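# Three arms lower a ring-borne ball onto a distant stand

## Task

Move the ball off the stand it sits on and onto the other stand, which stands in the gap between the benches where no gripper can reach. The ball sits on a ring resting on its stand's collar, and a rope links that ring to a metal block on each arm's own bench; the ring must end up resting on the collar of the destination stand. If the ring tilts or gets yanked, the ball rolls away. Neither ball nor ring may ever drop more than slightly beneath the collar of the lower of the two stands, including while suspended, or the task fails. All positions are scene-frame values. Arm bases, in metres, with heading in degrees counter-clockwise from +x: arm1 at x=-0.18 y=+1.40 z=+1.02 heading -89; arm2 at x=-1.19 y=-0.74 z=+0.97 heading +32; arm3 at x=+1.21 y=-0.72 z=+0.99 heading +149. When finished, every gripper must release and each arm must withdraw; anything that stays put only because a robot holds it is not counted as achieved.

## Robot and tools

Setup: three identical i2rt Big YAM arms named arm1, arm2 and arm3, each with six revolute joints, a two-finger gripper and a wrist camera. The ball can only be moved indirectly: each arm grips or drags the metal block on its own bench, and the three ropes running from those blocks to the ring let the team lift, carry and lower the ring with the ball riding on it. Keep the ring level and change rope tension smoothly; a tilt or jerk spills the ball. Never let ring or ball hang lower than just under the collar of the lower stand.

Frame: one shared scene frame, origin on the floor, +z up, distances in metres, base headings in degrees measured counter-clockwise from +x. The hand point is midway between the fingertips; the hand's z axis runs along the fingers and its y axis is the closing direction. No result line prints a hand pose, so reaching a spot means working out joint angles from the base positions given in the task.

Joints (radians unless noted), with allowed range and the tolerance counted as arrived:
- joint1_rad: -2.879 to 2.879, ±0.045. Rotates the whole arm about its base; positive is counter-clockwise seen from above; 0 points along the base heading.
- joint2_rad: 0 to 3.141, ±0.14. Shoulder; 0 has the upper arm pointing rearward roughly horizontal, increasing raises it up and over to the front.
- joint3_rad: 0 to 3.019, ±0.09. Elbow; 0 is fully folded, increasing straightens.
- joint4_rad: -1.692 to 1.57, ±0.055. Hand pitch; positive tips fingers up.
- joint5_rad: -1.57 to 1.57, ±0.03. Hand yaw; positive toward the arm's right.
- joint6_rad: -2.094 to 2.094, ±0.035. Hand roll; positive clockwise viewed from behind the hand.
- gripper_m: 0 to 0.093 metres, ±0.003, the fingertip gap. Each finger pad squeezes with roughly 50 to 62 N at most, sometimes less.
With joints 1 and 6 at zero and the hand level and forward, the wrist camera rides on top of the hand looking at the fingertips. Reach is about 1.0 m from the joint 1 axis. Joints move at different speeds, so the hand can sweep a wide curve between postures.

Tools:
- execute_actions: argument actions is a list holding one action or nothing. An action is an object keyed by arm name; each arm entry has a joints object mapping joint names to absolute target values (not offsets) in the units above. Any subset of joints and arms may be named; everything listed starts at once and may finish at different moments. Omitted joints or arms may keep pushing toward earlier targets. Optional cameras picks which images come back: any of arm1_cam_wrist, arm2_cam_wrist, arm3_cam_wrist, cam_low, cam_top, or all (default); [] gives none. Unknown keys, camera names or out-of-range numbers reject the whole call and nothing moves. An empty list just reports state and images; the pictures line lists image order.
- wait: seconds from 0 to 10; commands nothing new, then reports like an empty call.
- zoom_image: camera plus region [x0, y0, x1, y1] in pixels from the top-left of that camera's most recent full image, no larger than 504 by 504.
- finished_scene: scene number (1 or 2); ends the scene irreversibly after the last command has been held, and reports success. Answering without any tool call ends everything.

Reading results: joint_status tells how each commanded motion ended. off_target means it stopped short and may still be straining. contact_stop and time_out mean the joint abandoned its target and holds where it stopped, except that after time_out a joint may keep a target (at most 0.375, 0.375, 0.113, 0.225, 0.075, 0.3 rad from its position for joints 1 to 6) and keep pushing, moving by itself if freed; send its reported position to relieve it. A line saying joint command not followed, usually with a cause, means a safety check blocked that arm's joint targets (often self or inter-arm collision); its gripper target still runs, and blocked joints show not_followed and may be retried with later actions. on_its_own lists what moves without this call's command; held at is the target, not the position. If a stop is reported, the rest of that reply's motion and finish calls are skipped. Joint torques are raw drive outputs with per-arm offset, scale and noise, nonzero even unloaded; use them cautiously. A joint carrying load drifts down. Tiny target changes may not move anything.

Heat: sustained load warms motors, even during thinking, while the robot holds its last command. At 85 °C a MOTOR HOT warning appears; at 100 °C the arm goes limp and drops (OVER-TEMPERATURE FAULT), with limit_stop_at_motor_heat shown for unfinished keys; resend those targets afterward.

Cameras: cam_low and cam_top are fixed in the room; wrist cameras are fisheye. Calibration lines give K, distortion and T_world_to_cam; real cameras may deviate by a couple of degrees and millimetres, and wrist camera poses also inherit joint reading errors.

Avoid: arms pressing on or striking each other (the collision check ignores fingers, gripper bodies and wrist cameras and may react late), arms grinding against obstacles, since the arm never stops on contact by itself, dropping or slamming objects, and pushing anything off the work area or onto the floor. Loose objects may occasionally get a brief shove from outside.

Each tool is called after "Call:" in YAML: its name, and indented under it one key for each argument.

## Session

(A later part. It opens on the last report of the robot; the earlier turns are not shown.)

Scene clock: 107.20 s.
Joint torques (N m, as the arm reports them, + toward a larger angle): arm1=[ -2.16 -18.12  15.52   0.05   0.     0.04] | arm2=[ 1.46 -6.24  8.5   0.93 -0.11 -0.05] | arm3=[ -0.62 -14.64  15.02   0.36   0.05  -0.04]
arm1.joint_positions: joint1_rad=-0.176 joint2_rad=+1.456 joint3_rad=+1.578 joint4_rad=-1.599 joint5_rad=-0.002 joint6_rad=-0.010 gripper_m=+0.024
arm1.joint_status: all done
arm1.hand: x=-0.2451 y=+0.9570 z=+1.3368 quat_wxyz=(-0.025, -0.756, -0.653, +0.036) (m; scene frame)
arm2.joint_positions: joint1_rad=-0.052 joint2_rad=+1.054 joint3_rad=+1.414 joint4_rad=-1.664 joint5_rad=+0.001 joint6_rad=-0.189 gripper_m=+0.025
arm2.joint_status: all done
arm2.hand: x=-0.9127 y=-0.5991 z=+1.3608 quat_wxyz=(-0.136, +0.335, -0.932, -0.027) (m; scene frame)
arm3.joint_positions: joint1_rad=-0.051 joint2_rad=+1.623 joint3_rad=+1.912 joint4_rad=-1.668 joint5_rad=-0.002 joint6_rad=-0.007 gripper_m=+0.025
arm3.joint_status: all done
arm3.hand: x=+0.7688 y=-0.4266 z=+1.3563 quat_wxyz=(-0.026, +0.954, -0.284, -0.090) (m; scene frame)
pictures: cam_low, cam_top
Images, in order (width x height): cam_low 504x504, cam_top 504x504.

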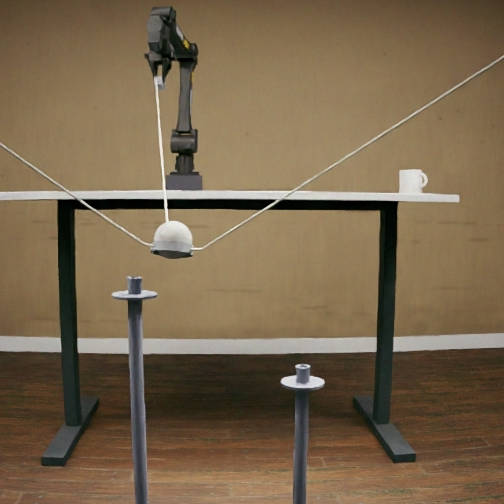

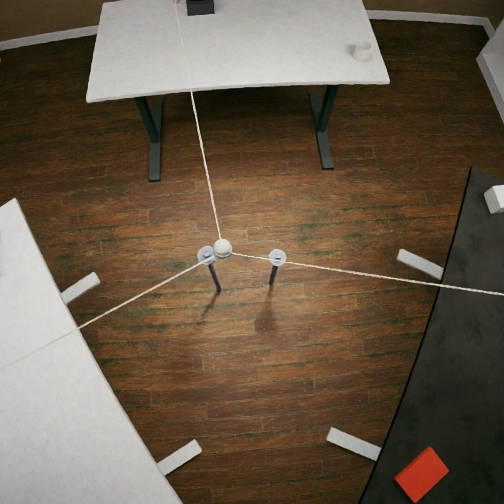

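Call:
execute_actions:
  actions:
    - {"arm1":{"joints":{"joint1_rad":-0.23}},"arm2":{"joints":{"joint2_rad":0.97,"joint3_rad":1.36,"joint1_rad":-0.01}},"arm3":{"joints":{"joint2_rad":1.7,"joint3_rad":2.09}}}
  cameras: []

Call:
execute_actions:
  actions:
    - {"arm1":{"joints":{"joint1_rad":-0.28}},"arm2":{"joints":{"joint2_rad":0.92,"joint3_rad":1.3,"joint1_rad":0.02}},"arm3":{"joints":{"joint2_rad":1.79,"joint3_rad":2.19}}}
  cameras: []

Call:
execute_actions:
  actions: []
  cameras: ["cam_low","cam_top"]

Scene clock: 117.27 s.
Joint torques (N m, as the arm reports them, + toward a larger angle): arm1=[ -1.94 -18.29  15.45   0.     0.01   0.04] | arm2=[ 1.62 -6.7   8.6   1.   -0.09 -0.06] | arm3=[ -0.56 -16.41  14.66   0.51   0.03  -0.04]
arm1.joint_positions: joint1_rad=-0.229 joint2_rad=+1.456 joint3_rad=+1.578 joint4_rad=-1.599 joint5_rad=-0.002 joint6_rad=-0.010 gripper_m=+0.024
arm1.joint_status: all done
arm1.hand: x=-0.2681 y=+0.9613 z=+1.3370 quat_wxyz=(-0.024, -0.773, -0.633, +0.037) (m; scene frame)
arm2.joint_positions: joint1_rad=-0.014 joint2_rad=+0.994 joint3_rad=+1.354 joint4_rad=-1.664 joint5_rad=+0.001 joint6_rad=-0.189 gripper_m=+0.025
arm2.joint_status: all done
arm2.hand: x=-0.9373 y=-0.5996 z=+1.3526 quat_wxyz=(-0.136, +0.353, -0.925, -0.030) (m; scene frame)
arm3.joint_positions: joint1_rad=-0.051 joint2_rad=+1.719 joint3_rad=+2.016 joint4_rad=-1.670 joint5_rad=-0.002 joint6_rad=-0.007 gripper_m=+0.025
arm3.joint_status: all done
arm3.hand: x=+0.7387 y=-0.4067 z=+1.3493 quat_wxyz=(-0.027, +0.954, -0.284, -0.093) (m; scene frame)
pictures: none
No camera images: the call's "cameras" was empty. Leave "cameras" out to get every camera's image.

Scene clock: 118.13 s.
Joint torques (N m, as the arm reports them, + toward a larger angle): arm1=[ -2.06 -18.35  15.45   0.01   0.01   0.04] | arm2=[ 1.72 -5.66  8.56  1.04 -0.1  -0.05] | arm3=[ -0.82 -17.73  14.81   0.53   0.02  -0.04]
arm1.joint_positions: joint1_rad=-0.278 joint2_rad=+1.456 joint3_rad=+1.578 joint4_rad=-1.599 joint5_rad=-0.002 joint6_rad=-0.010 gripper_m=+0.024
arm1.joint_status: all done
arm1.hand: x=-0.2895 y=+0.9664 z=+1.3373 quat_wxyz=(-0.023, -0.788, -0.614, +0.038) (m; scene frame)
arm2.joint_positions: joint1_rad=+0.015 joint2_rad=+0.944 joint3_rad=+1.296 joint4_rad=-1.664 joint5_rad=+0.001 joint6_rad=-0.189 gripper_m=+0.025
arm2.joint_status: all done
arm2.hand: x=-0.9570 y=-0.6020 z=+1.3410 quat_wxyz=(-0.131, +0.367, -0.921, -0.031) (m; scene frame)
arm3.joint_positions: joint1_rad=-0.051 joint2_rad=+1.807 joint3_rad=+2.114 joint4_rad=-1.670 joint5_rad=-0.002 joint6_rad=-0.007 gripper_m=+0.025
arm3.joint_status: all done
arm3.hand: x=+0.7116 y=-0.3887 z=+1.3417 quat_wxyz=(-0.028, +0.953, -0.284, -0.098) (m; scene frame)
pictures: none
No camera images: the call's "cameras" was empty. Leave "cameras" out to get every camera's image.

Scene clock: 118.13 s.
Joint torques (N m, as the arm reports them, + toward a larger angle): arm1=[ -2.06 -18.35  15.45   0.01   0.01   0.04] | arm2=[ 1.72 -5.66  8.56  1.04 -0.1  -0.05] | arm3=[ -0.82 -17.73  14.81   0.53   0.02  -0.04]
arm1.joint_positions: joint1_rad=-0.278 joint2_rad=+1.456 joint3_rad=+1.578 joint4_rad=-1.599 joint5_rad=-0.002 joint6_rad=-0.010 gripper_m=+0.024
arm1.joint_status: all done
arm1.hand: x=-0.2895 y=+0.9664 z=+1.3373 quat_wxyz=(-0.023, -0.788, -0.614, +0.038) (m; scene frame)
arm2.joint_positions: joint1_rad=+0.015 joint2_rad=+0.944 joint3_rad=+1.296 joint4_rad=-1.664 joint5_rad=+0.001 joint6_rad=-0.189 gripper_m=+0.025
arm2.joint_status: all done
arm2.hand: x=-0.9570 y=-0.6020 z=+1.3410 quat_wxyz=(-0.131, +0.367, -0.921, -0.031) (m; scene frame)
arm3.joint_positions: joint1_rad=-0.051 joint2_rad=+1.807 joint3_rad=+2.114 joint4_rad=-1.670 joint5_rad=-0.002 joint6_rad=-0.007 gripper_m=+0.025
arm3.joint_status: all done
arm3.hand: x=+0.7116 y=-0.3887 z=+1.3417 quat_wxyz=(-0.028, +0.953, -0.284, -0.098) (m; scene frame)
pictures: cam_low, cam_top
Images, in order (width x height): cam_low 504x504, cam_top 504x504.

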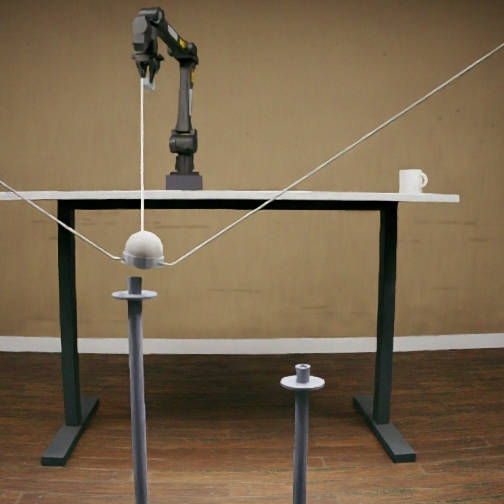

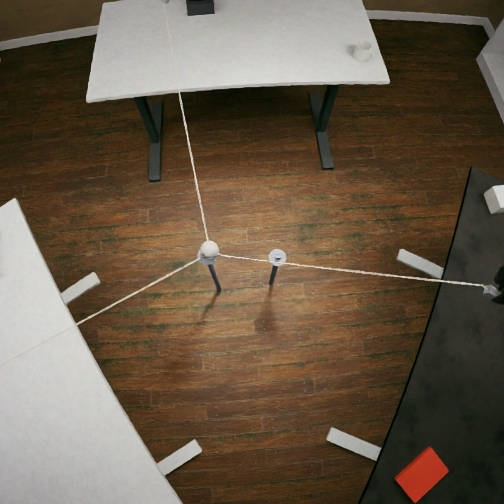

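Call:
execute_actions:
  actions:
    - {"arm1":{"joints":{"joint1_rad":-0.3}},"arm2":{"joints":{"joint2_rad":0.88,"joint3_rad":1.25}},"arm3":{"joints":{"joint4_rad":-1.61}}}
  cameras: []

Call:
execute_actions:
  actions: []
  cameras: ["cam_low","cam_top"]

Call:
zoom_image:
  camera: "cam_top"
  region: [170,220,300,310]

Scene clock: 128.30 s.
Joint torques (N m, as the arm reports them, + toward a larger angle): arm1=[ -2.62 -18.37  15.46   0.01   0.01   0.04] | arm2=[ 1.82 -4.38  8.43  0.94 -0.11 -0.05] | arm3=[ -0.67 -17.67  14.86   1.34   0.05  -0.03]
arm1.joint_positions: joint1_rad=-0.291 joint2_rad=+1.456 joint3_rad=+1.578 joint4_rad=-1.599 joint5_rad=-0.002 joint6_rad=-0.010 gripper_m=+0.024
arm1.joint_status: all done
arm1.hand: x=-0.2950 y=+0.9679 z=+1.3373 quat_wxyz=(-0.023, -0.792, -0.609, +0.038) (m; scene frame)
arm2.joint_positions: joint1_rad=+0.015 joint2_rad=+0.906 joint3_rad=+1.246 joint4_rad=-1.664 joint5_rad=+0.001 joint6_rad=-0.189 gripper_m=+0.025
arm2.joint_status: all done
arm2.hand: x=-0.9691 y=-0.6096 z=+1.3293 quat_wxyz=(-0.125, +0.367, -0.921, -0.030) (m; scene frame)
arm3.joint_positions: joint1_rad=-0.051 joint2_rad=+1.807 joint3_rad=+2.114 joint4_rad=-1.621 joint5_rad=-0.002 joint6_rad=-0.007 gripper_m=+0.025
arm3.joint_status: all done
arm3.hand: x=+0.7017 y=-0.3821 z=+1.3445 quat_wxyz=(-0.036, +0.951, -0.283, -0.122) (m; scene frame)
pictures: none
No camera images: the call's "cameras" was empty. Leave "cameras" out to get every camera's image.

Scene clock: 128.30 s.
Joint torques (N m, as the arm reports them, + toward a larger angle): arm1=[ -2.62 -18.37  15.46   0.01   0.01   0.04] | arm2=[ 1.82 -4.38  8.43  0.94 -0.11 -0.05] | arm3=[ -0.67 -17.67  14.86   1.34   0.05  -0.03]
arm1.joint_positions: joint1_rad=-0.291 joint2_rad=+1.456 joint3_rad=+1.578 joint4_rad=-1.599 joint5_rad=-0.002 joint6_rad=-0.010 gripper_m=+0.024
arm1.joint_status: all done
arm1.hand: x=-0.2950 y=+0.9679 z=+1.3373 quat_wxyz=(-0.023, -0.792, -0.609, +0.038) (m; scene frame)
arm2.joint_positions: joint1_rad=+0.015 joint2_rad=+0.906 joint3_rad=+1.246 joint4_rad=-1.664 joint5_rad=+0.001 joint6_rad=-0.189 gripper_m=+0.025
arm2.joint_status: all done
arm2.hand: x=-0.9691 y=-0.6096 z=+1.3293 quat_wxyz=(-0.125, +0.367, -0.921, -0.030) (m; scene frame)
arm3.joint_positions: joint1_rad=-0.051 joint2_rad=+1.807 joint3_rad=+2.114 joint4_rad=-1.621 joint5_rad=-0.002 joint6_rad=-0.007 gripper_m=+0.025
arm3.joint_status: all done
arm3.hand: x=+0.7017 y=-0.3821 z=+1.3445 quat_wxyz=(-0.036, +0.951, -0.283, -0.122) (m; scene frame)
pictures: cam_low, cam_top
Images, in order (width x height): cam_low 504x504, cam_top 504x504.

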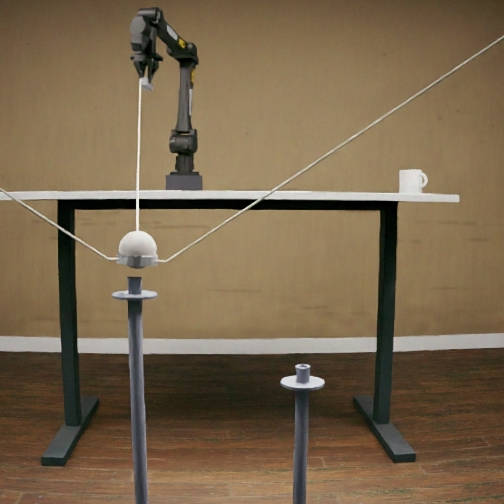

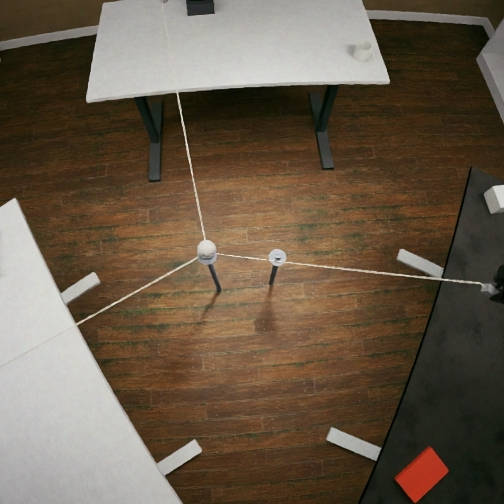

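Region (170, 220, 300, 310) of cam_top's 504x504 image, scaled by 3.877, with more detail than that image has; it fills the top 349 rows of this view, and the rest is white.

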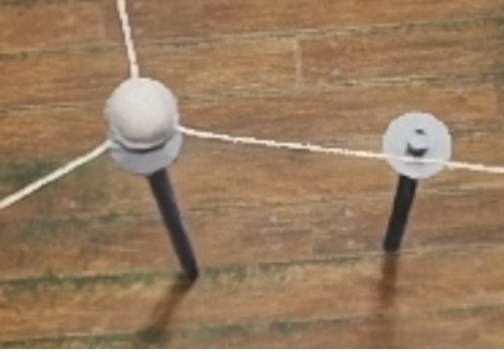

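Call:
execute_actions:
  actions:
    - {"arm1":{"joints":{"joint4_rad":-1.555}},"arm2":{"joints":{"joint4_rad":-1.635}},"arm3":{"joints":{"joint4_rad":-1.565}}}
  cameras: ["cam_low","cam_top"]

Call:
zoom_image:
  camera: "cam_low"
  region: [80,210,200,320]

Scene clock: 137.33 s.
Joint torques (N m, as the arm reports them, + toward a larger angle): arm1=[ -2.66 -18.35  15.53   1.43   0.01   0.04] | arm2=[ 1.42 -5.37  8.53  2.19 -0.1  -0.07] | arm3=[ -0.72 -17.74  14.87   1.56   0.02  -0.04]
arm1.joint_positions: joint1_rad=-0.291 joint2_rad=+1.456 joint3_rad=+1.578 joint4_rad=-1.566 joint5_rad=-0.002 joint6_rad=-0.010 gripper_m=+0.024
arm1.joint_status: all done
arm1.hand: x=-0.2971 y=+0.9599 z=+1.3382 quat_wxyz=(-0.033, -0.791, -0.609, +0.051) (m; scene frame)
arm2.joint_positions: joint1_rad=+0.015 joint2_rad=+0.906 joint3_rad=+1.246 joint4_rad=-1.652 joint5_rad=+0.001 joint6_rad=-0.189 gripper_m=+0.025
arm2.joint_status: all done
arm2.hand: x=-0.9667 y=-0.6081 z=+1.3300 quat_wxyz=(-0.131, +0.367, -0.921, -0.031) (m; scene frame)
arm3.joint_positions: joint1_rad=-0.051 joint2_rad=+1.807 joint3_rad=+2.114 joint4_rad=-1.578 joint5_rad=-0.002 joint6_rad=-0.007 gripper_m=+0.025
arm3.joint_status: all done
arm3.hand: x=+0.6933 y=-0.3765 z=+1.3473 quat_wxyz=(-0.042, +0.948, -0.282, -0.142) (m; scene frame)
pictures: cam_low, cam_top
Images, in order (width x height): cam_low 504x504, cam_top 504x504.

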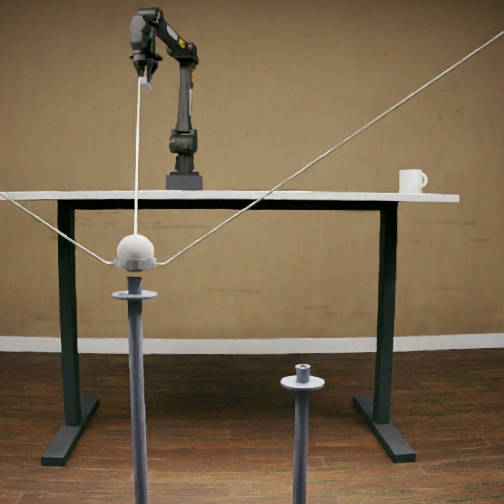

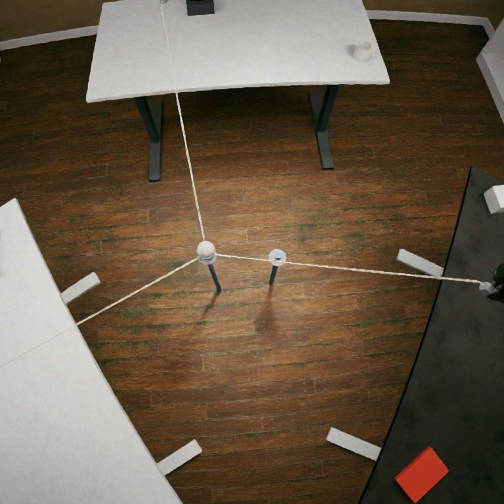

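Region (80, 210, 200, 320) of cam_low's 504x504 image, scaled by 4.200, with more detail than that image has; it fills the top 462 rows of this view, and the rest is white.

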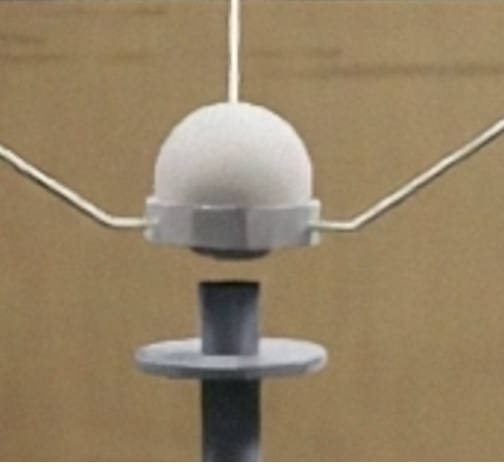

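Call:
execute_actions:
  actions:
    - {"arm1":{"joints":{"joint4_rad":-1.51}},"arm2":{"joints":{"joint4_rad":-1.59}},"arm3":{"joints":{"joint4_rad":-1.515}}}
  cameras: ["cam_low"]

Call:
execute_actions:
  actions:
    - {"arm1":{"joints":{"joint4_rad":-1.47}},"arm2":{"joints":{"joint4_rad":-1.55}},"arm3":{"joints":{"joint4_rad":-1.47}}}
  cameras: ["cam_low","cam_top"]

Call:
zoom_image:
  camera: "cam_low"
  region: [80,210,200,320]

Scene clock: 143.57 s.
Joint torques (N m, as the arm reports them, + toward a larger angle): arm1=[ -2.66 -18.5   15.6    1.6    0.01   0.05] | arm2=[ 1.63 -5.34  8.6   2.41 -0.1  -0.08] | arm3=[ -0.5  -17.89  15.02   1.71   0.03  -0.03]
arm1.joint_positions: joint1_rad=-0.291 joint2_rad=+1.456 joint3_rad=+1.578 joint4_rad=-1.523 joint5_rad=-0.002 joint6_rad=-0.010 gripper_m=+0.024
arm1.joint_status: all done
arm1.hand: x=-0.2999 y=+0.9498 z=+1.3397 quat_wxyz=(-0.046, -0.790, -0.608, +0.069) (m; scene frame)
arm2.joint_positions: joint1_rad=+0.015 joint2_rad=+0.906 joint3_rad=+1.246 joint4_rad=-1.609 joint5_rad=+0.001 joint6_rad=-0.189 gripper_m=+0.025
arm2.joint_status: all done
arm2.hand: x=-0.9582 y=-0.6027 z=+1.3330 quat_wxyz=(-0.152, +0.365, -0.918, -0.035) (m; scene frame)
arm3.joint_positions: joint1_rad=-0.051 joint2_rad=+1.807 joint3_rad=+2.114 joint4_rad=-1.530 joint5_rad=-0.002 joint6_rad=-0.007 gripper_m=+0.025
arm3.joint_status: all done
arm3.hand: x=+0.6839 y=-0.3703 z=+1.3511 quat_wxyz=(-0.049, +0.944, -0.281, -0.164) (m; scene frame)
pictures: cam_low
Images, in order (width x height): cam_low 504x504.

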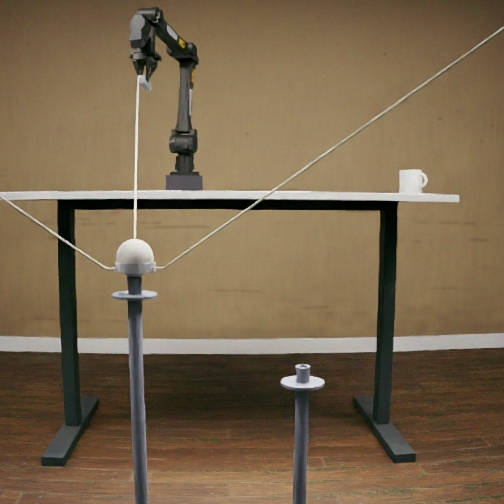

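Scene clock: 144.17 s.
Joint torques (N m, as the arm reports them, + toward a larger angle): arm1=[ -2.65 -18.49  15.63   1.87   0.01   0.04] | arm2=[ 1.61 -5.53  8.63  2.62 -0.12 -0.04] | arm3=[ -0.58 -17.86  15.06   1.88   0.05  -0.05]
arm1.joint_positions: joint1_rad=-0.291 joint2_rad=+1.454 joint3_rad=+1.578 joint4_rad=-1.488 joint5_rad=-0.002 joint6_rad=-0.010 gripper_m=+0.024
arm1.joint_status: all done
arm1.hand: x=-0.3021 y=+0.9420 z=+1.3421 quat_wxyz=(-0.057, -0.788, -0.607, +0.083) (m; scene frame)
arm2.joint_positions: joint1_rad=+0.015 joint2_rad=+0.906 joint3_rad=+1.246 joint4_rad=-1.573 joint5_rad=+0.001 joint6_rad=-0.189 gripper_m=+0.025
arm2.joint_status: all done
arm2.hand: x=-0.9513 y=-0.5983 z=+1.3361 quat_wxyz=(-0.170, +0.364, -0.915, -0.038) (m; scene frame)
arm3.joint_positions: joint1_rad=-0.051 joint2_rad=+1.807 joint3_rad=+2.114 joint4_rad=-1.489 joint5_rad=-0.002 joint6_rad=-0.007 gripper_m=+0.025
arm3.joint_status: all done
arm3.hand: x=+0.6760 y=-0.3651 z=+1.3547 quat_wxyz=(-0.055, +0.941, -0.280, -0.184) (m; scene frame)
pictures: cam_low, cam_top
Images, in order (width x height): cam_low 504x504, cam_top 504x504.

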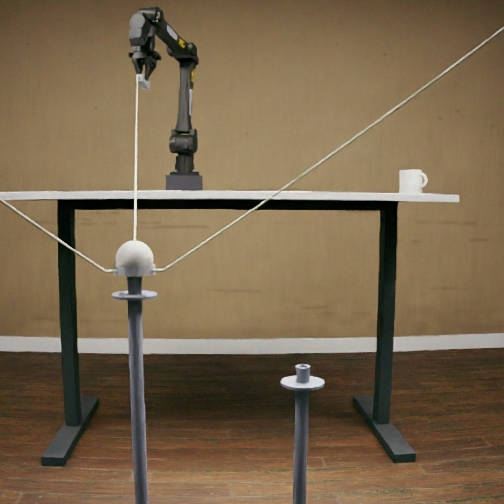

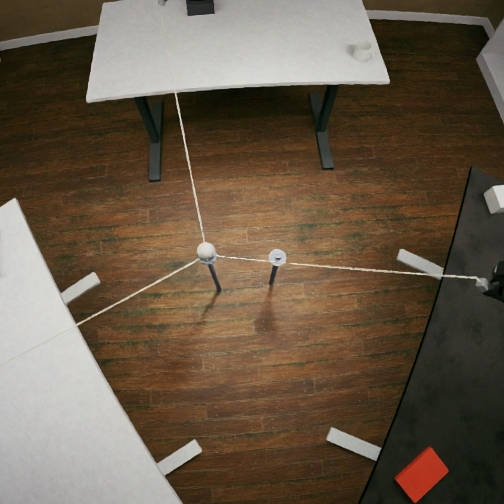

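Region (80, 210, 200, 320) of cam_low's 504x504 image, scaled by 4.200, with more detail than that image has; it fills the top 462 rows of this view, and the rest is white.

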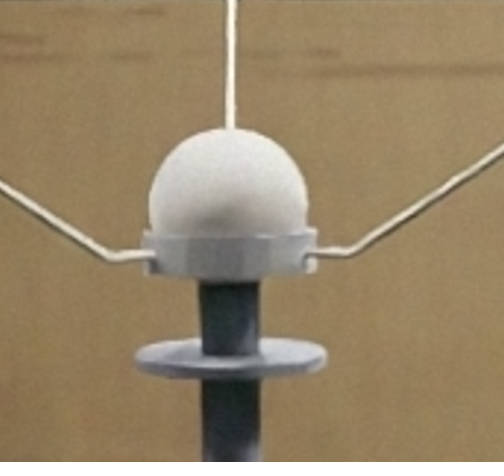

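Call:
execute_actions:
  actions:
    - {"arm1":{"joints":{"joint2_rad":1.475}},"arm2":{"joints":{"joint2_rad":0.945}},"arm3":{"joints":{"joint2_rad":1.815}}}
  cameras: ["cam_low","cam_top"]

Call:
zoom_image:
  camera: "cam_low"
  region: [80,210,200,320]

Scene clock: 150.10 s.
Joint torques (N m, as the arm reports them, + toward a larger angle): arm1=[ -2.71 -13.99  15.64   1.86   0.01   0.04] | arm2=[ 1.51 -3.82  8.6   2.49 -0.1  -0.06] | arm3=[ -0.66 -16.64  15.14   1.81   0.03  -0.03]
arm1.joint_positions: joint1_rad=-0.291 joint2_rad=+1.471 joint3_rad=+1.578 joint4_rad=-1.488 joint5_rad=-0.002 joint6_rad=-0.010 gripper_m=+0.024
arm1.joint_status: all done
arm1.hand: x=-0.3030 y=+0.9391 z=+1.3347 quat_wxyz=(-0.052, -0.789, -0.607, +0.077) (m; scene frame)
arm2.joint_positions: joint1_rad=+0.015 joint2_rad=+0.951 joint3_rad=+1.246 joint4_rad=-1.571 joint5_rad=+0.001 joint6_rad=-0.189 gripper_m=+0.025
arm2.joint_status: all done
arm2.hand: x=-0.9420 y=-0.5922 z=+1.3242 quat_wxyz=(-0.149, +0.366, -0.918, -0.034) (m; scene frame)
arm3.joint_positions: joint1_rad=-0.051 joint2_rad=+1.815 joint3_rad=+2.114 joint4_rad=-1.489 joint5_rad=-0.002 joint6_rad=-0.007 gripper_m=+0.025
arm3.joint_status: all done
arm3.hand: x=+0.6744 y=-0.3640 z=+1.3495 quat_wxyz=(-0.053, +0.941, -0.280, -0.180) (m; scene frame)
pictures: cam_low, cam_top
Images, in order (width x height): cam_low 504x504, cam_top 504x504.

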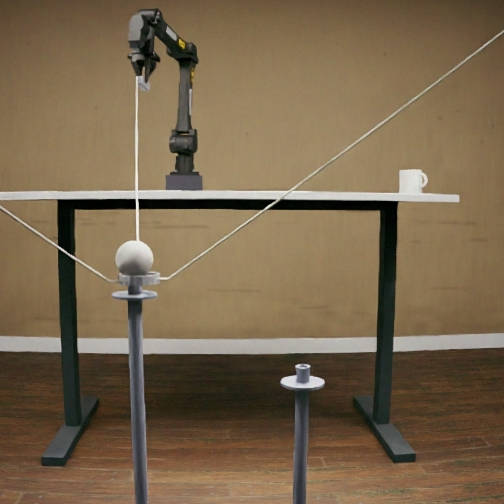

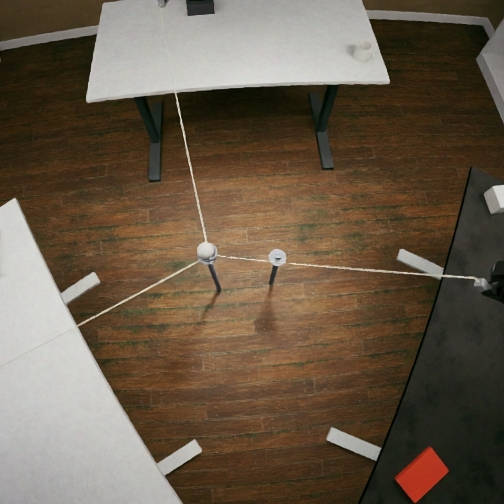

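Region (80, 210, 200, 320) of cam_low's 504x504 image, scaled by 4.200, with more detail than that image has; it fills the top 462 rows of this view, and the rest is white.

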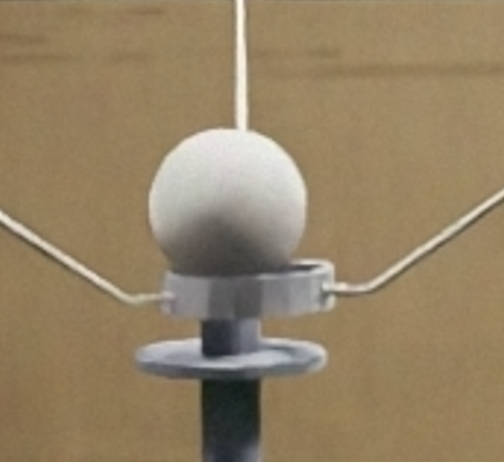

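Call:
execute_actions:
  actions:
    - {"arm1":{"joints":{"joint2_rad":1.52}},"arm2":{"joints":{"joint2_rad":0.98}},"arm3":{"joints":{"joint2_rad":1.87}}}
  cameras: []

Call:
execute_actions:
  actions:
    - {"arm1":{"joints":{"joint2_rad":1.65}},"arm2":{"joints":{"joint2_rad":1.15}},"arm3":{"joints":{"joint2_rad":1.98,"joint4_rad":-1.38}}}
  cameras: ["cam_low"]

Call:
execute_actions:
  actions:
    - {"arm1":{"joints":{"joint1_rad":-0.15,"joint2_rad":2.02,"joint3_rad":1.5,"joint4_rad":-1.03}},"arm2":{"joints":{"joint2_rad":1.97,"joint3_rad":1.53,"joint4_rad":-1.1}},"arm3":{"joints":{"joint3_rad":1.53,"joint4_rad":-1.1}}}
  cameras: ["cam_low"]

Call:
execute_actions:
  actions:
    - {"arm1":{"joints":{"joint2_rad":2.1,"joint4_rad":-0.98}},"arm2":{"joints":{"joint2_rad":2.055}},"arm3":{"joints":{"joint2_rad":2.065}}}
  cameras: ["cam_top"]

Scene clock: 165.63 s.
Joint torques (N m, as the arm reports them, + toward a larger angle): arm1=[ -2.58 -15.17  15.2    1.76   0.     0.04] | arm2=[ 1.76 -5.21  8.72  2.47 -0.09 -0.08] | arm3=[ -0.58 -18.46  14.58   1.68   0.05  -0.04]
arm1.joint_positions: joint1_rad=-0.292 joint2_rad=+1.521 joint3_rad=+1.583 joint4_rad=-1.487 joint5_rad=-0.002 joint6_rad=-0.010 gripper_m=+0.024
arm1.joint_status: all done
arm1.hand: x=-0.3065 y=+0.9300 z=+1.3137 quat_wxyz=(-0.039, -0.791, -0.608, +0.059) (m; scene frame)
arm2.joint_positions: joint1_rad=+0.015 joint2_rad=+0.979 joint3_rad=+1.246 joint4_rad=-1.571 joint5_rad=+0.001 joint6_rad=-0.189 gripper_m=+0.025
arm2.joint_status: all done
arm2.hand: x=-0.9369 y=-0.5888 z=+1.3167 quat_wxyz=(-0.135, +0.367, -0.920, -0.032) (m; scene frame)
arm3.joint_positions: joint1_rad=-0.051 joint2_rad=+1.880 joint3_rad=+2.121 joint4_rad=-1.488 joint5_rad=-0.002 joint6_rad=-0.007 gripper_m=+0.025
arm3.joint_status: all done
arm3.hand: x=+0.6618 y=-0.3557 z=+1.3122 quat_wxyz=(-0.045, +0.946, -0.282, -0.153) (m; scene frame)
pictures: none
No camera images: the call's "cameras" was empty. Leave "cameras" out to get every camera's image.

Scene clock: 166.87 s.
Joint torques (N m, as the arm reports them, + toward a larger angle): arm1=[ -2.6  -19.39  13.83   1.41   0.     0.04] | arm2=[ 1.78 -9.17  8.75  1.84 -0.11 -0.06] | arm3=[ -0.7  -21.17  13.75   1.74   0.02  -0.05]
arm1.joint_positions: joint1_rad=-0.292 joint2_rad=+1.669 joint3_rad=+1.598 joint4_rad=-1.485 joint5_rad=-0.002 joint6_rad=-0.010 gripper_m=+0.024
arm1.joint_status: all done
arm1.hand: x=-0.3135 y=+0.9078 z=+1.2484 quat_wxyz=(+0.001, -0.793, -0.609, +0.007) (m; scene frame)
arm2.joint_positions: joint1_rad=+0.015 joint2_rad=+1.170 joint3_rad=+1.246 joint4_rad=-1.565 joint5_rad=+0.001 joint6_rad=-0.189 gripper_m=+0.025
arm2.joint_status: all done
arm2.hand: x=-0.9053 y=-0.5677 z=+1.2604 quat_wxyz=(-0.045, +0.370, -0.928, -0.014) (m; scene frame)
arm3.joint_positions: joint1_rad=-0.051 joint2_rad=+2.004 joint3_rad=+2.132 joint4_rad=-1.398 joint5_rad=-0.002 joint6_rad=-0.007 gripper_m=+0.025
arm3.joint_status: all done
arm3.hand: x=+0.6261 y=-0.3321 z=+1.2432 quat_wxyz=(-0.042, +0.948, -0.282, -0.142) (m; scene frame)
pictures: cam_low
Images, in order (width x height): cam_low 504x504.

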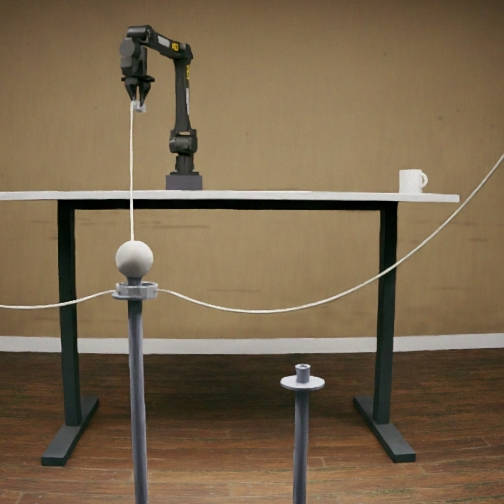

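Scene clock: 168.47 s.
Joint torques (N m, as the arm reports them, + toward a larger angle): arm1=[ -2.18 -25.96   9.34   1.26  -0.02   0.04] | arm2=[  1.69 -19.89   8.92   1.58  -0.11  -0.07] | arm3=[ -0.72 -18.41   8.51   1.01   0.03  -0.06]
arm1.joint_positions: joint1_rad=-0.148 joint2_rad=+2.062 joint3_rad=+1.476 joint4_rad=-1.045 joint5_rad=-0.001 joint6_rad=-0.009 gripper_m=+0.024
arm1.joint_status: all done
arm1.hand: x=-0.2505 y=+0.8432 z=+0.9954 quat_wxyz=(+0.025, -0.748, -0.663, -0.022) (m; scene frame)
arm2.joint_positions: joint1_rad=+0.015 joint2_rad=+1.999 joint3_rad=+1.512 joint4_rad=-1.114 joint5_rad=+0.001 joint6_rad=-0.189 gripper_m=+0.025
arm2.joint_status: all done
arm2.hand: x=-0.7081 y=-0.4373 z=+0.9954 quat_wxyz=(+0.011, +0.371, -0.929, -0.004) (m; scene frame)
arm3.joint_positions: joint1_rad=-0.051 joint2_rad=+2.000 joint3_rad=+1.521 joint4_rad=-1.112 joint5_rad=-0.002 joint6_rad=-0.007 gripper_m=+0.025
arm3.joint_status: all done
arm3.hand: x=+0.7259 y=-0.3985 z=+1.0087 quat_wxyz=(+0.005, +0.958, -0.285, +0.011) (m; scene frame)
pictures: cam_low
Images, in order (width x height): cam_low 504x504.

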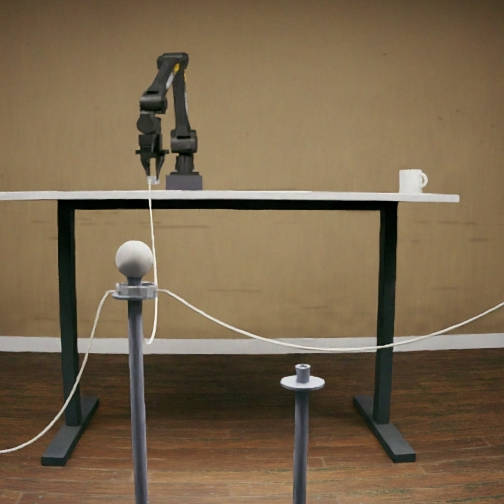

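Scene clock: 169.43 s.
Joint torques (N m, as the arm reports them, + toward a larger angle): arm1=[ -2.04 -21.07   9.28   1.37  -0.02   0.03] | arm2=[  1.74 -18.46   8.45   1.49  -0.11  -0.05] | arm3=[ -0.52 -18.32   8.16   0.78   0.02  -0.04]
arm1.joint_positions: joint1_rad=-0.148 joint2_rad=+2.092 joint3_rad=+1.476 joint4_rad=-0.996 joint5_rad=-0.001 joint6_rad=-0.009 gripper_m=+0.024
arm1.joint_status: all done
arm1.hand: x=-0.2516 y=+0.8362 z=+0.9785 quat_wxyz=(+0.019, -0.748, -0.664, -0.015) (m; scene frame)
arm2.joint_positions: joint1_rad=+0.015 joint2_rad=+2.047 joint3_rad=+1.512 joint4_rad=-1.114 joint5_rad=+0.001 joint6_rad=-0.189 gripper_m=+0.025
arm2.joint_status: all done
arm2.hand: x=-0.7129 y=-0.4401 z=+0.9693 quat_wxyz=(+0.034, +0.371, -0.928, +0.001) (m; scene frame)
arm3.joint_positions: joint1_rad=-0.051 joint2_rad=+2.069 joint3_rad=+1.521 joint4_rad=-1.108 joint5_rad=-0.002 joint6_rad=-0.006 gripper_m=+0.025
arm3.joint_status: all done
arm3.hand: x=+0.7326 y=-0.4028 z=+0.9703 quat_wxyz=(+0.014, +0.957, -0.285, +0.043) (m; scene frame)
pictures: cam_top
Images, in order (width x height): cam_top 504x504.

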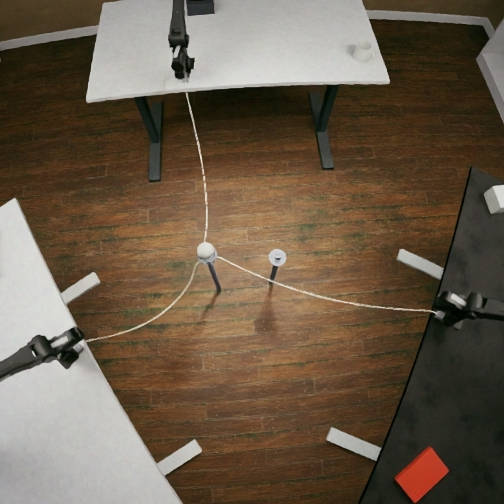

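Call:
execute_actions:
  actions:
    - {"arm1":{"joints":{"joint2_rad":2.12}},"arm2":{"joints":{"joint3_rad":1.47}}}
  cameras: []

Call:
execute_actions:
  actions:
    - {"arm1":{"joints":{"gripper_m":0.09}},"arm2":{"joints":{"gripper_m":0.09}},"arm3":{"joints":{"gripper_m":0.09}}}
  cameras: []

Call:
execute_actions:
  actions:
    - {"arm1":{"joints":{"joint2_rad":1.5}},"arm2":{"joints":{"joint2_rad":1.5}},"arm3":{"joints":{"joint2_rad":1.5}}}
  cameras: ["cam_low","cam_top"]

Scene clock: 181.27 s.
Joint torques (N m, as the arm reports them, + toward a larger angle): arm1=[ -2.12 -20.46   9.21   1.22  -0.02   0.03] | arm2=[  1.69 -17.52   6.09   1.31  -0.07  -0.05] | arm3=[ -0.52 -18.27   8.11   0.76   0.02  -0.03]
arm1.joint_positions: joint1_rad=-0.148 joint2_rad=+2.103 joint3_rad=+1.476 joint4_rad=-0.994 joint5_rad=-0.001 joint6_rad=-0.009 gripper_m=+0.024
arm1.joint_status: all done
arm1.hand: x=-0.2514 y=+0.8376 z=+0.9724 quat_wxyz=(+0.022, -0.748, -0.663, -0.018) (m; scene frame)
arm2.joint_positions: joint1_rad=+0.015 joint2_rad=+2.047 joint3_rad=+1.482 joint4_rad=-1.111 joint5_rad=+0.001 joint6_rad=-0.189 gripper_m=+0.025
arm2.joint_status: all done
arm2.hand: x=-0.7235 y=-0.4467 z=+0.9599 quat_wxyz=(+0.047, +0.371, -0.928, +0.004) (m; scene frame)
arm3.joint_positions: joint1_rad=-0.051 joint2_rad=+2.069 joint3_rad=+1.521 joint4_rad=-1.108 joint5_rad=-0.002 joint6_rad=-0.006 gripper_m=+0.025
arm3.joint_status: not commanded
arm3.hand: x=+0.7326 y=-0.4028 z=+0.9703 quat_wxyz=(+0.014, +0.957, -0.285, +0.043) (m; scene frame)
pictures: none
No camera images: the call's "cameras" was empty. Leave "cameras" out to get every camera's image.

Scene clock: 181.97 s.
Joint torques (N m, as the arm reports them, + toward a larger angle): arm1=[ -2.1  -20.37   9.16   1.22  -0.02   0.03] | arm2=[  1.83 -17.55   6.42   1.27  -0.11  -0.06] | arm3=[ -0.62 -18.74   8.05   0.76   0.03  -0.04]
arm1.joint_positions: joint1_rad=-0.148 joint2_rad=+2.103 joint3_rad=+1.476 joint4_rad=-0.994 joint5_rad=-0.001 joint6_rad=-0.009 gripper_m=+0.090
arm1.joint_status: all done
arm1.hand: x=-0.2514 y=+0.8376 z=+0.9724 quat_wxyz=(+0.022, -0.748, -0.663, -0.018) (m; scene frame)
arm2.joint_positions: joint1_rad=+0.015 joint2_rad=+2.047 joint3_rad=+1.477 joint4_rad=-1.111 joint5_rad=+0.001 joint6_rad=-0.189 gripper_m=+0.090
arm2.joint_status: all done
arm2.hand: x=-0.7253 y=-0.4478 z=+0.9585 quat_wxyz=(+0.049, +0.371, -0.927, +0.004) (m; scene frame)
arm3.joint_positions: joint1_rad=-0.051 joint2_rad=+2.069 joint3_rad=+1.521 joint4_rad=-1.108 joint5_rad=-0.002 joint6_rad=-0.006 gripper_m=+0.090
arm3.joint_status: all done
arm3.hand: x=+0.7326 y=-0.4028 z=+0.9703 quat_wxyz=(+0.014, +0.957, -0.285, +0.043) (m; scene frame)
pictures: none
No camera images: the call's "cameras" was empty. Leave "cameras" out to get every camera's image.

Scene clock: 183.57 s.
Joint torques (N m, as the arm reports them, + toward a larger angle): arm1=[ -1.98 -14.88  11.8    2.27  -0.02   0.03] | arm2=[  1.59 -12.74   9.69   2.4   -0.08  -0.04] | arm3=[ -0.6  -12.78  10.48   1.74   0.03  -0.05]
arm1.joint_positions: joint1_rad=-0.148 joint2_rad=+1.491 joint3_rad=+1.476 joint4_rad=-0.994 joint5_rad=-0.001 joint6_rad=-0.009 gripper_m=+0.090
arm1.joint_status: all done
arm1.hand: x=-0.2487 y=+0.8321 z=+1.3189 quat_wxyz=(-0.177, -0.718, -0.640, +0.209) (m; scene frame)
arm2.joint_positions: joint1_rad=+0.015 joint2_rad=+1.493 joint3_rad=+1.461 joint4_rad=-1.111 joint5_rad=+0.001 joint6_rad=-0.189 gripper_m=+0.090
arm2.joint_status: all done
arm2.hand: x=-0.7315 y=-0.4560 z=+1.2503 quat_wxyz=(-0.213, +0.361, -0.907, -0.047) (m; scene frame)
arm3.joint_positions: joint1_rad=-0.051 joint2_rad=+1.501 joint3_rad=+1.521 joint4_rad=-1.108 joint5_rad=-0.002 joint6_rad=-0.006 gripper_m=+0.090
arm3.joint_status: all done
arm3.hand: x=+0.7385 y=-0.4065 z=+1.2865 quat_wxyz=(-0.068, +0.931, -0.277, -0.227) (m; scene frame)
pictures: cam_low, cam_top
Images, in order (width x height): cam_low 504x504, cam_top 504x504.

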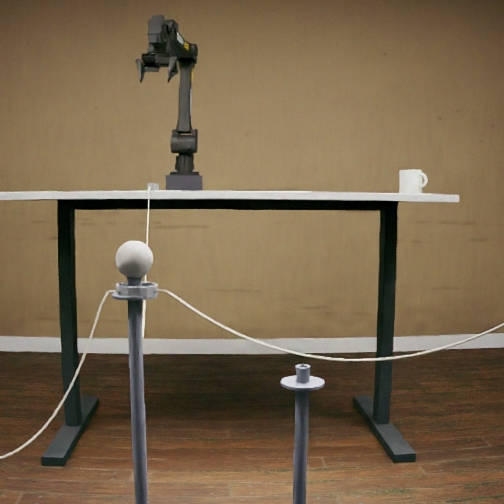

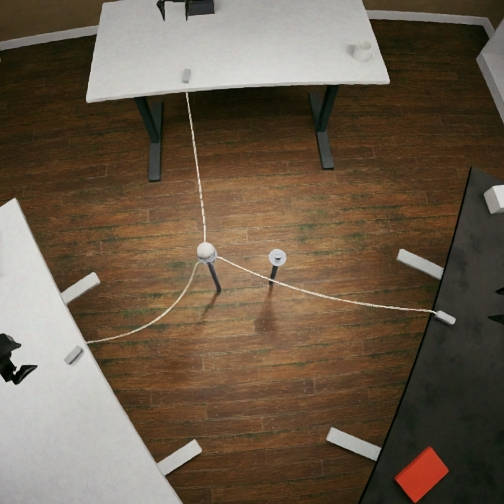

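Call:
finished_scene:
  scene: 2

The scene is finished: the task was done.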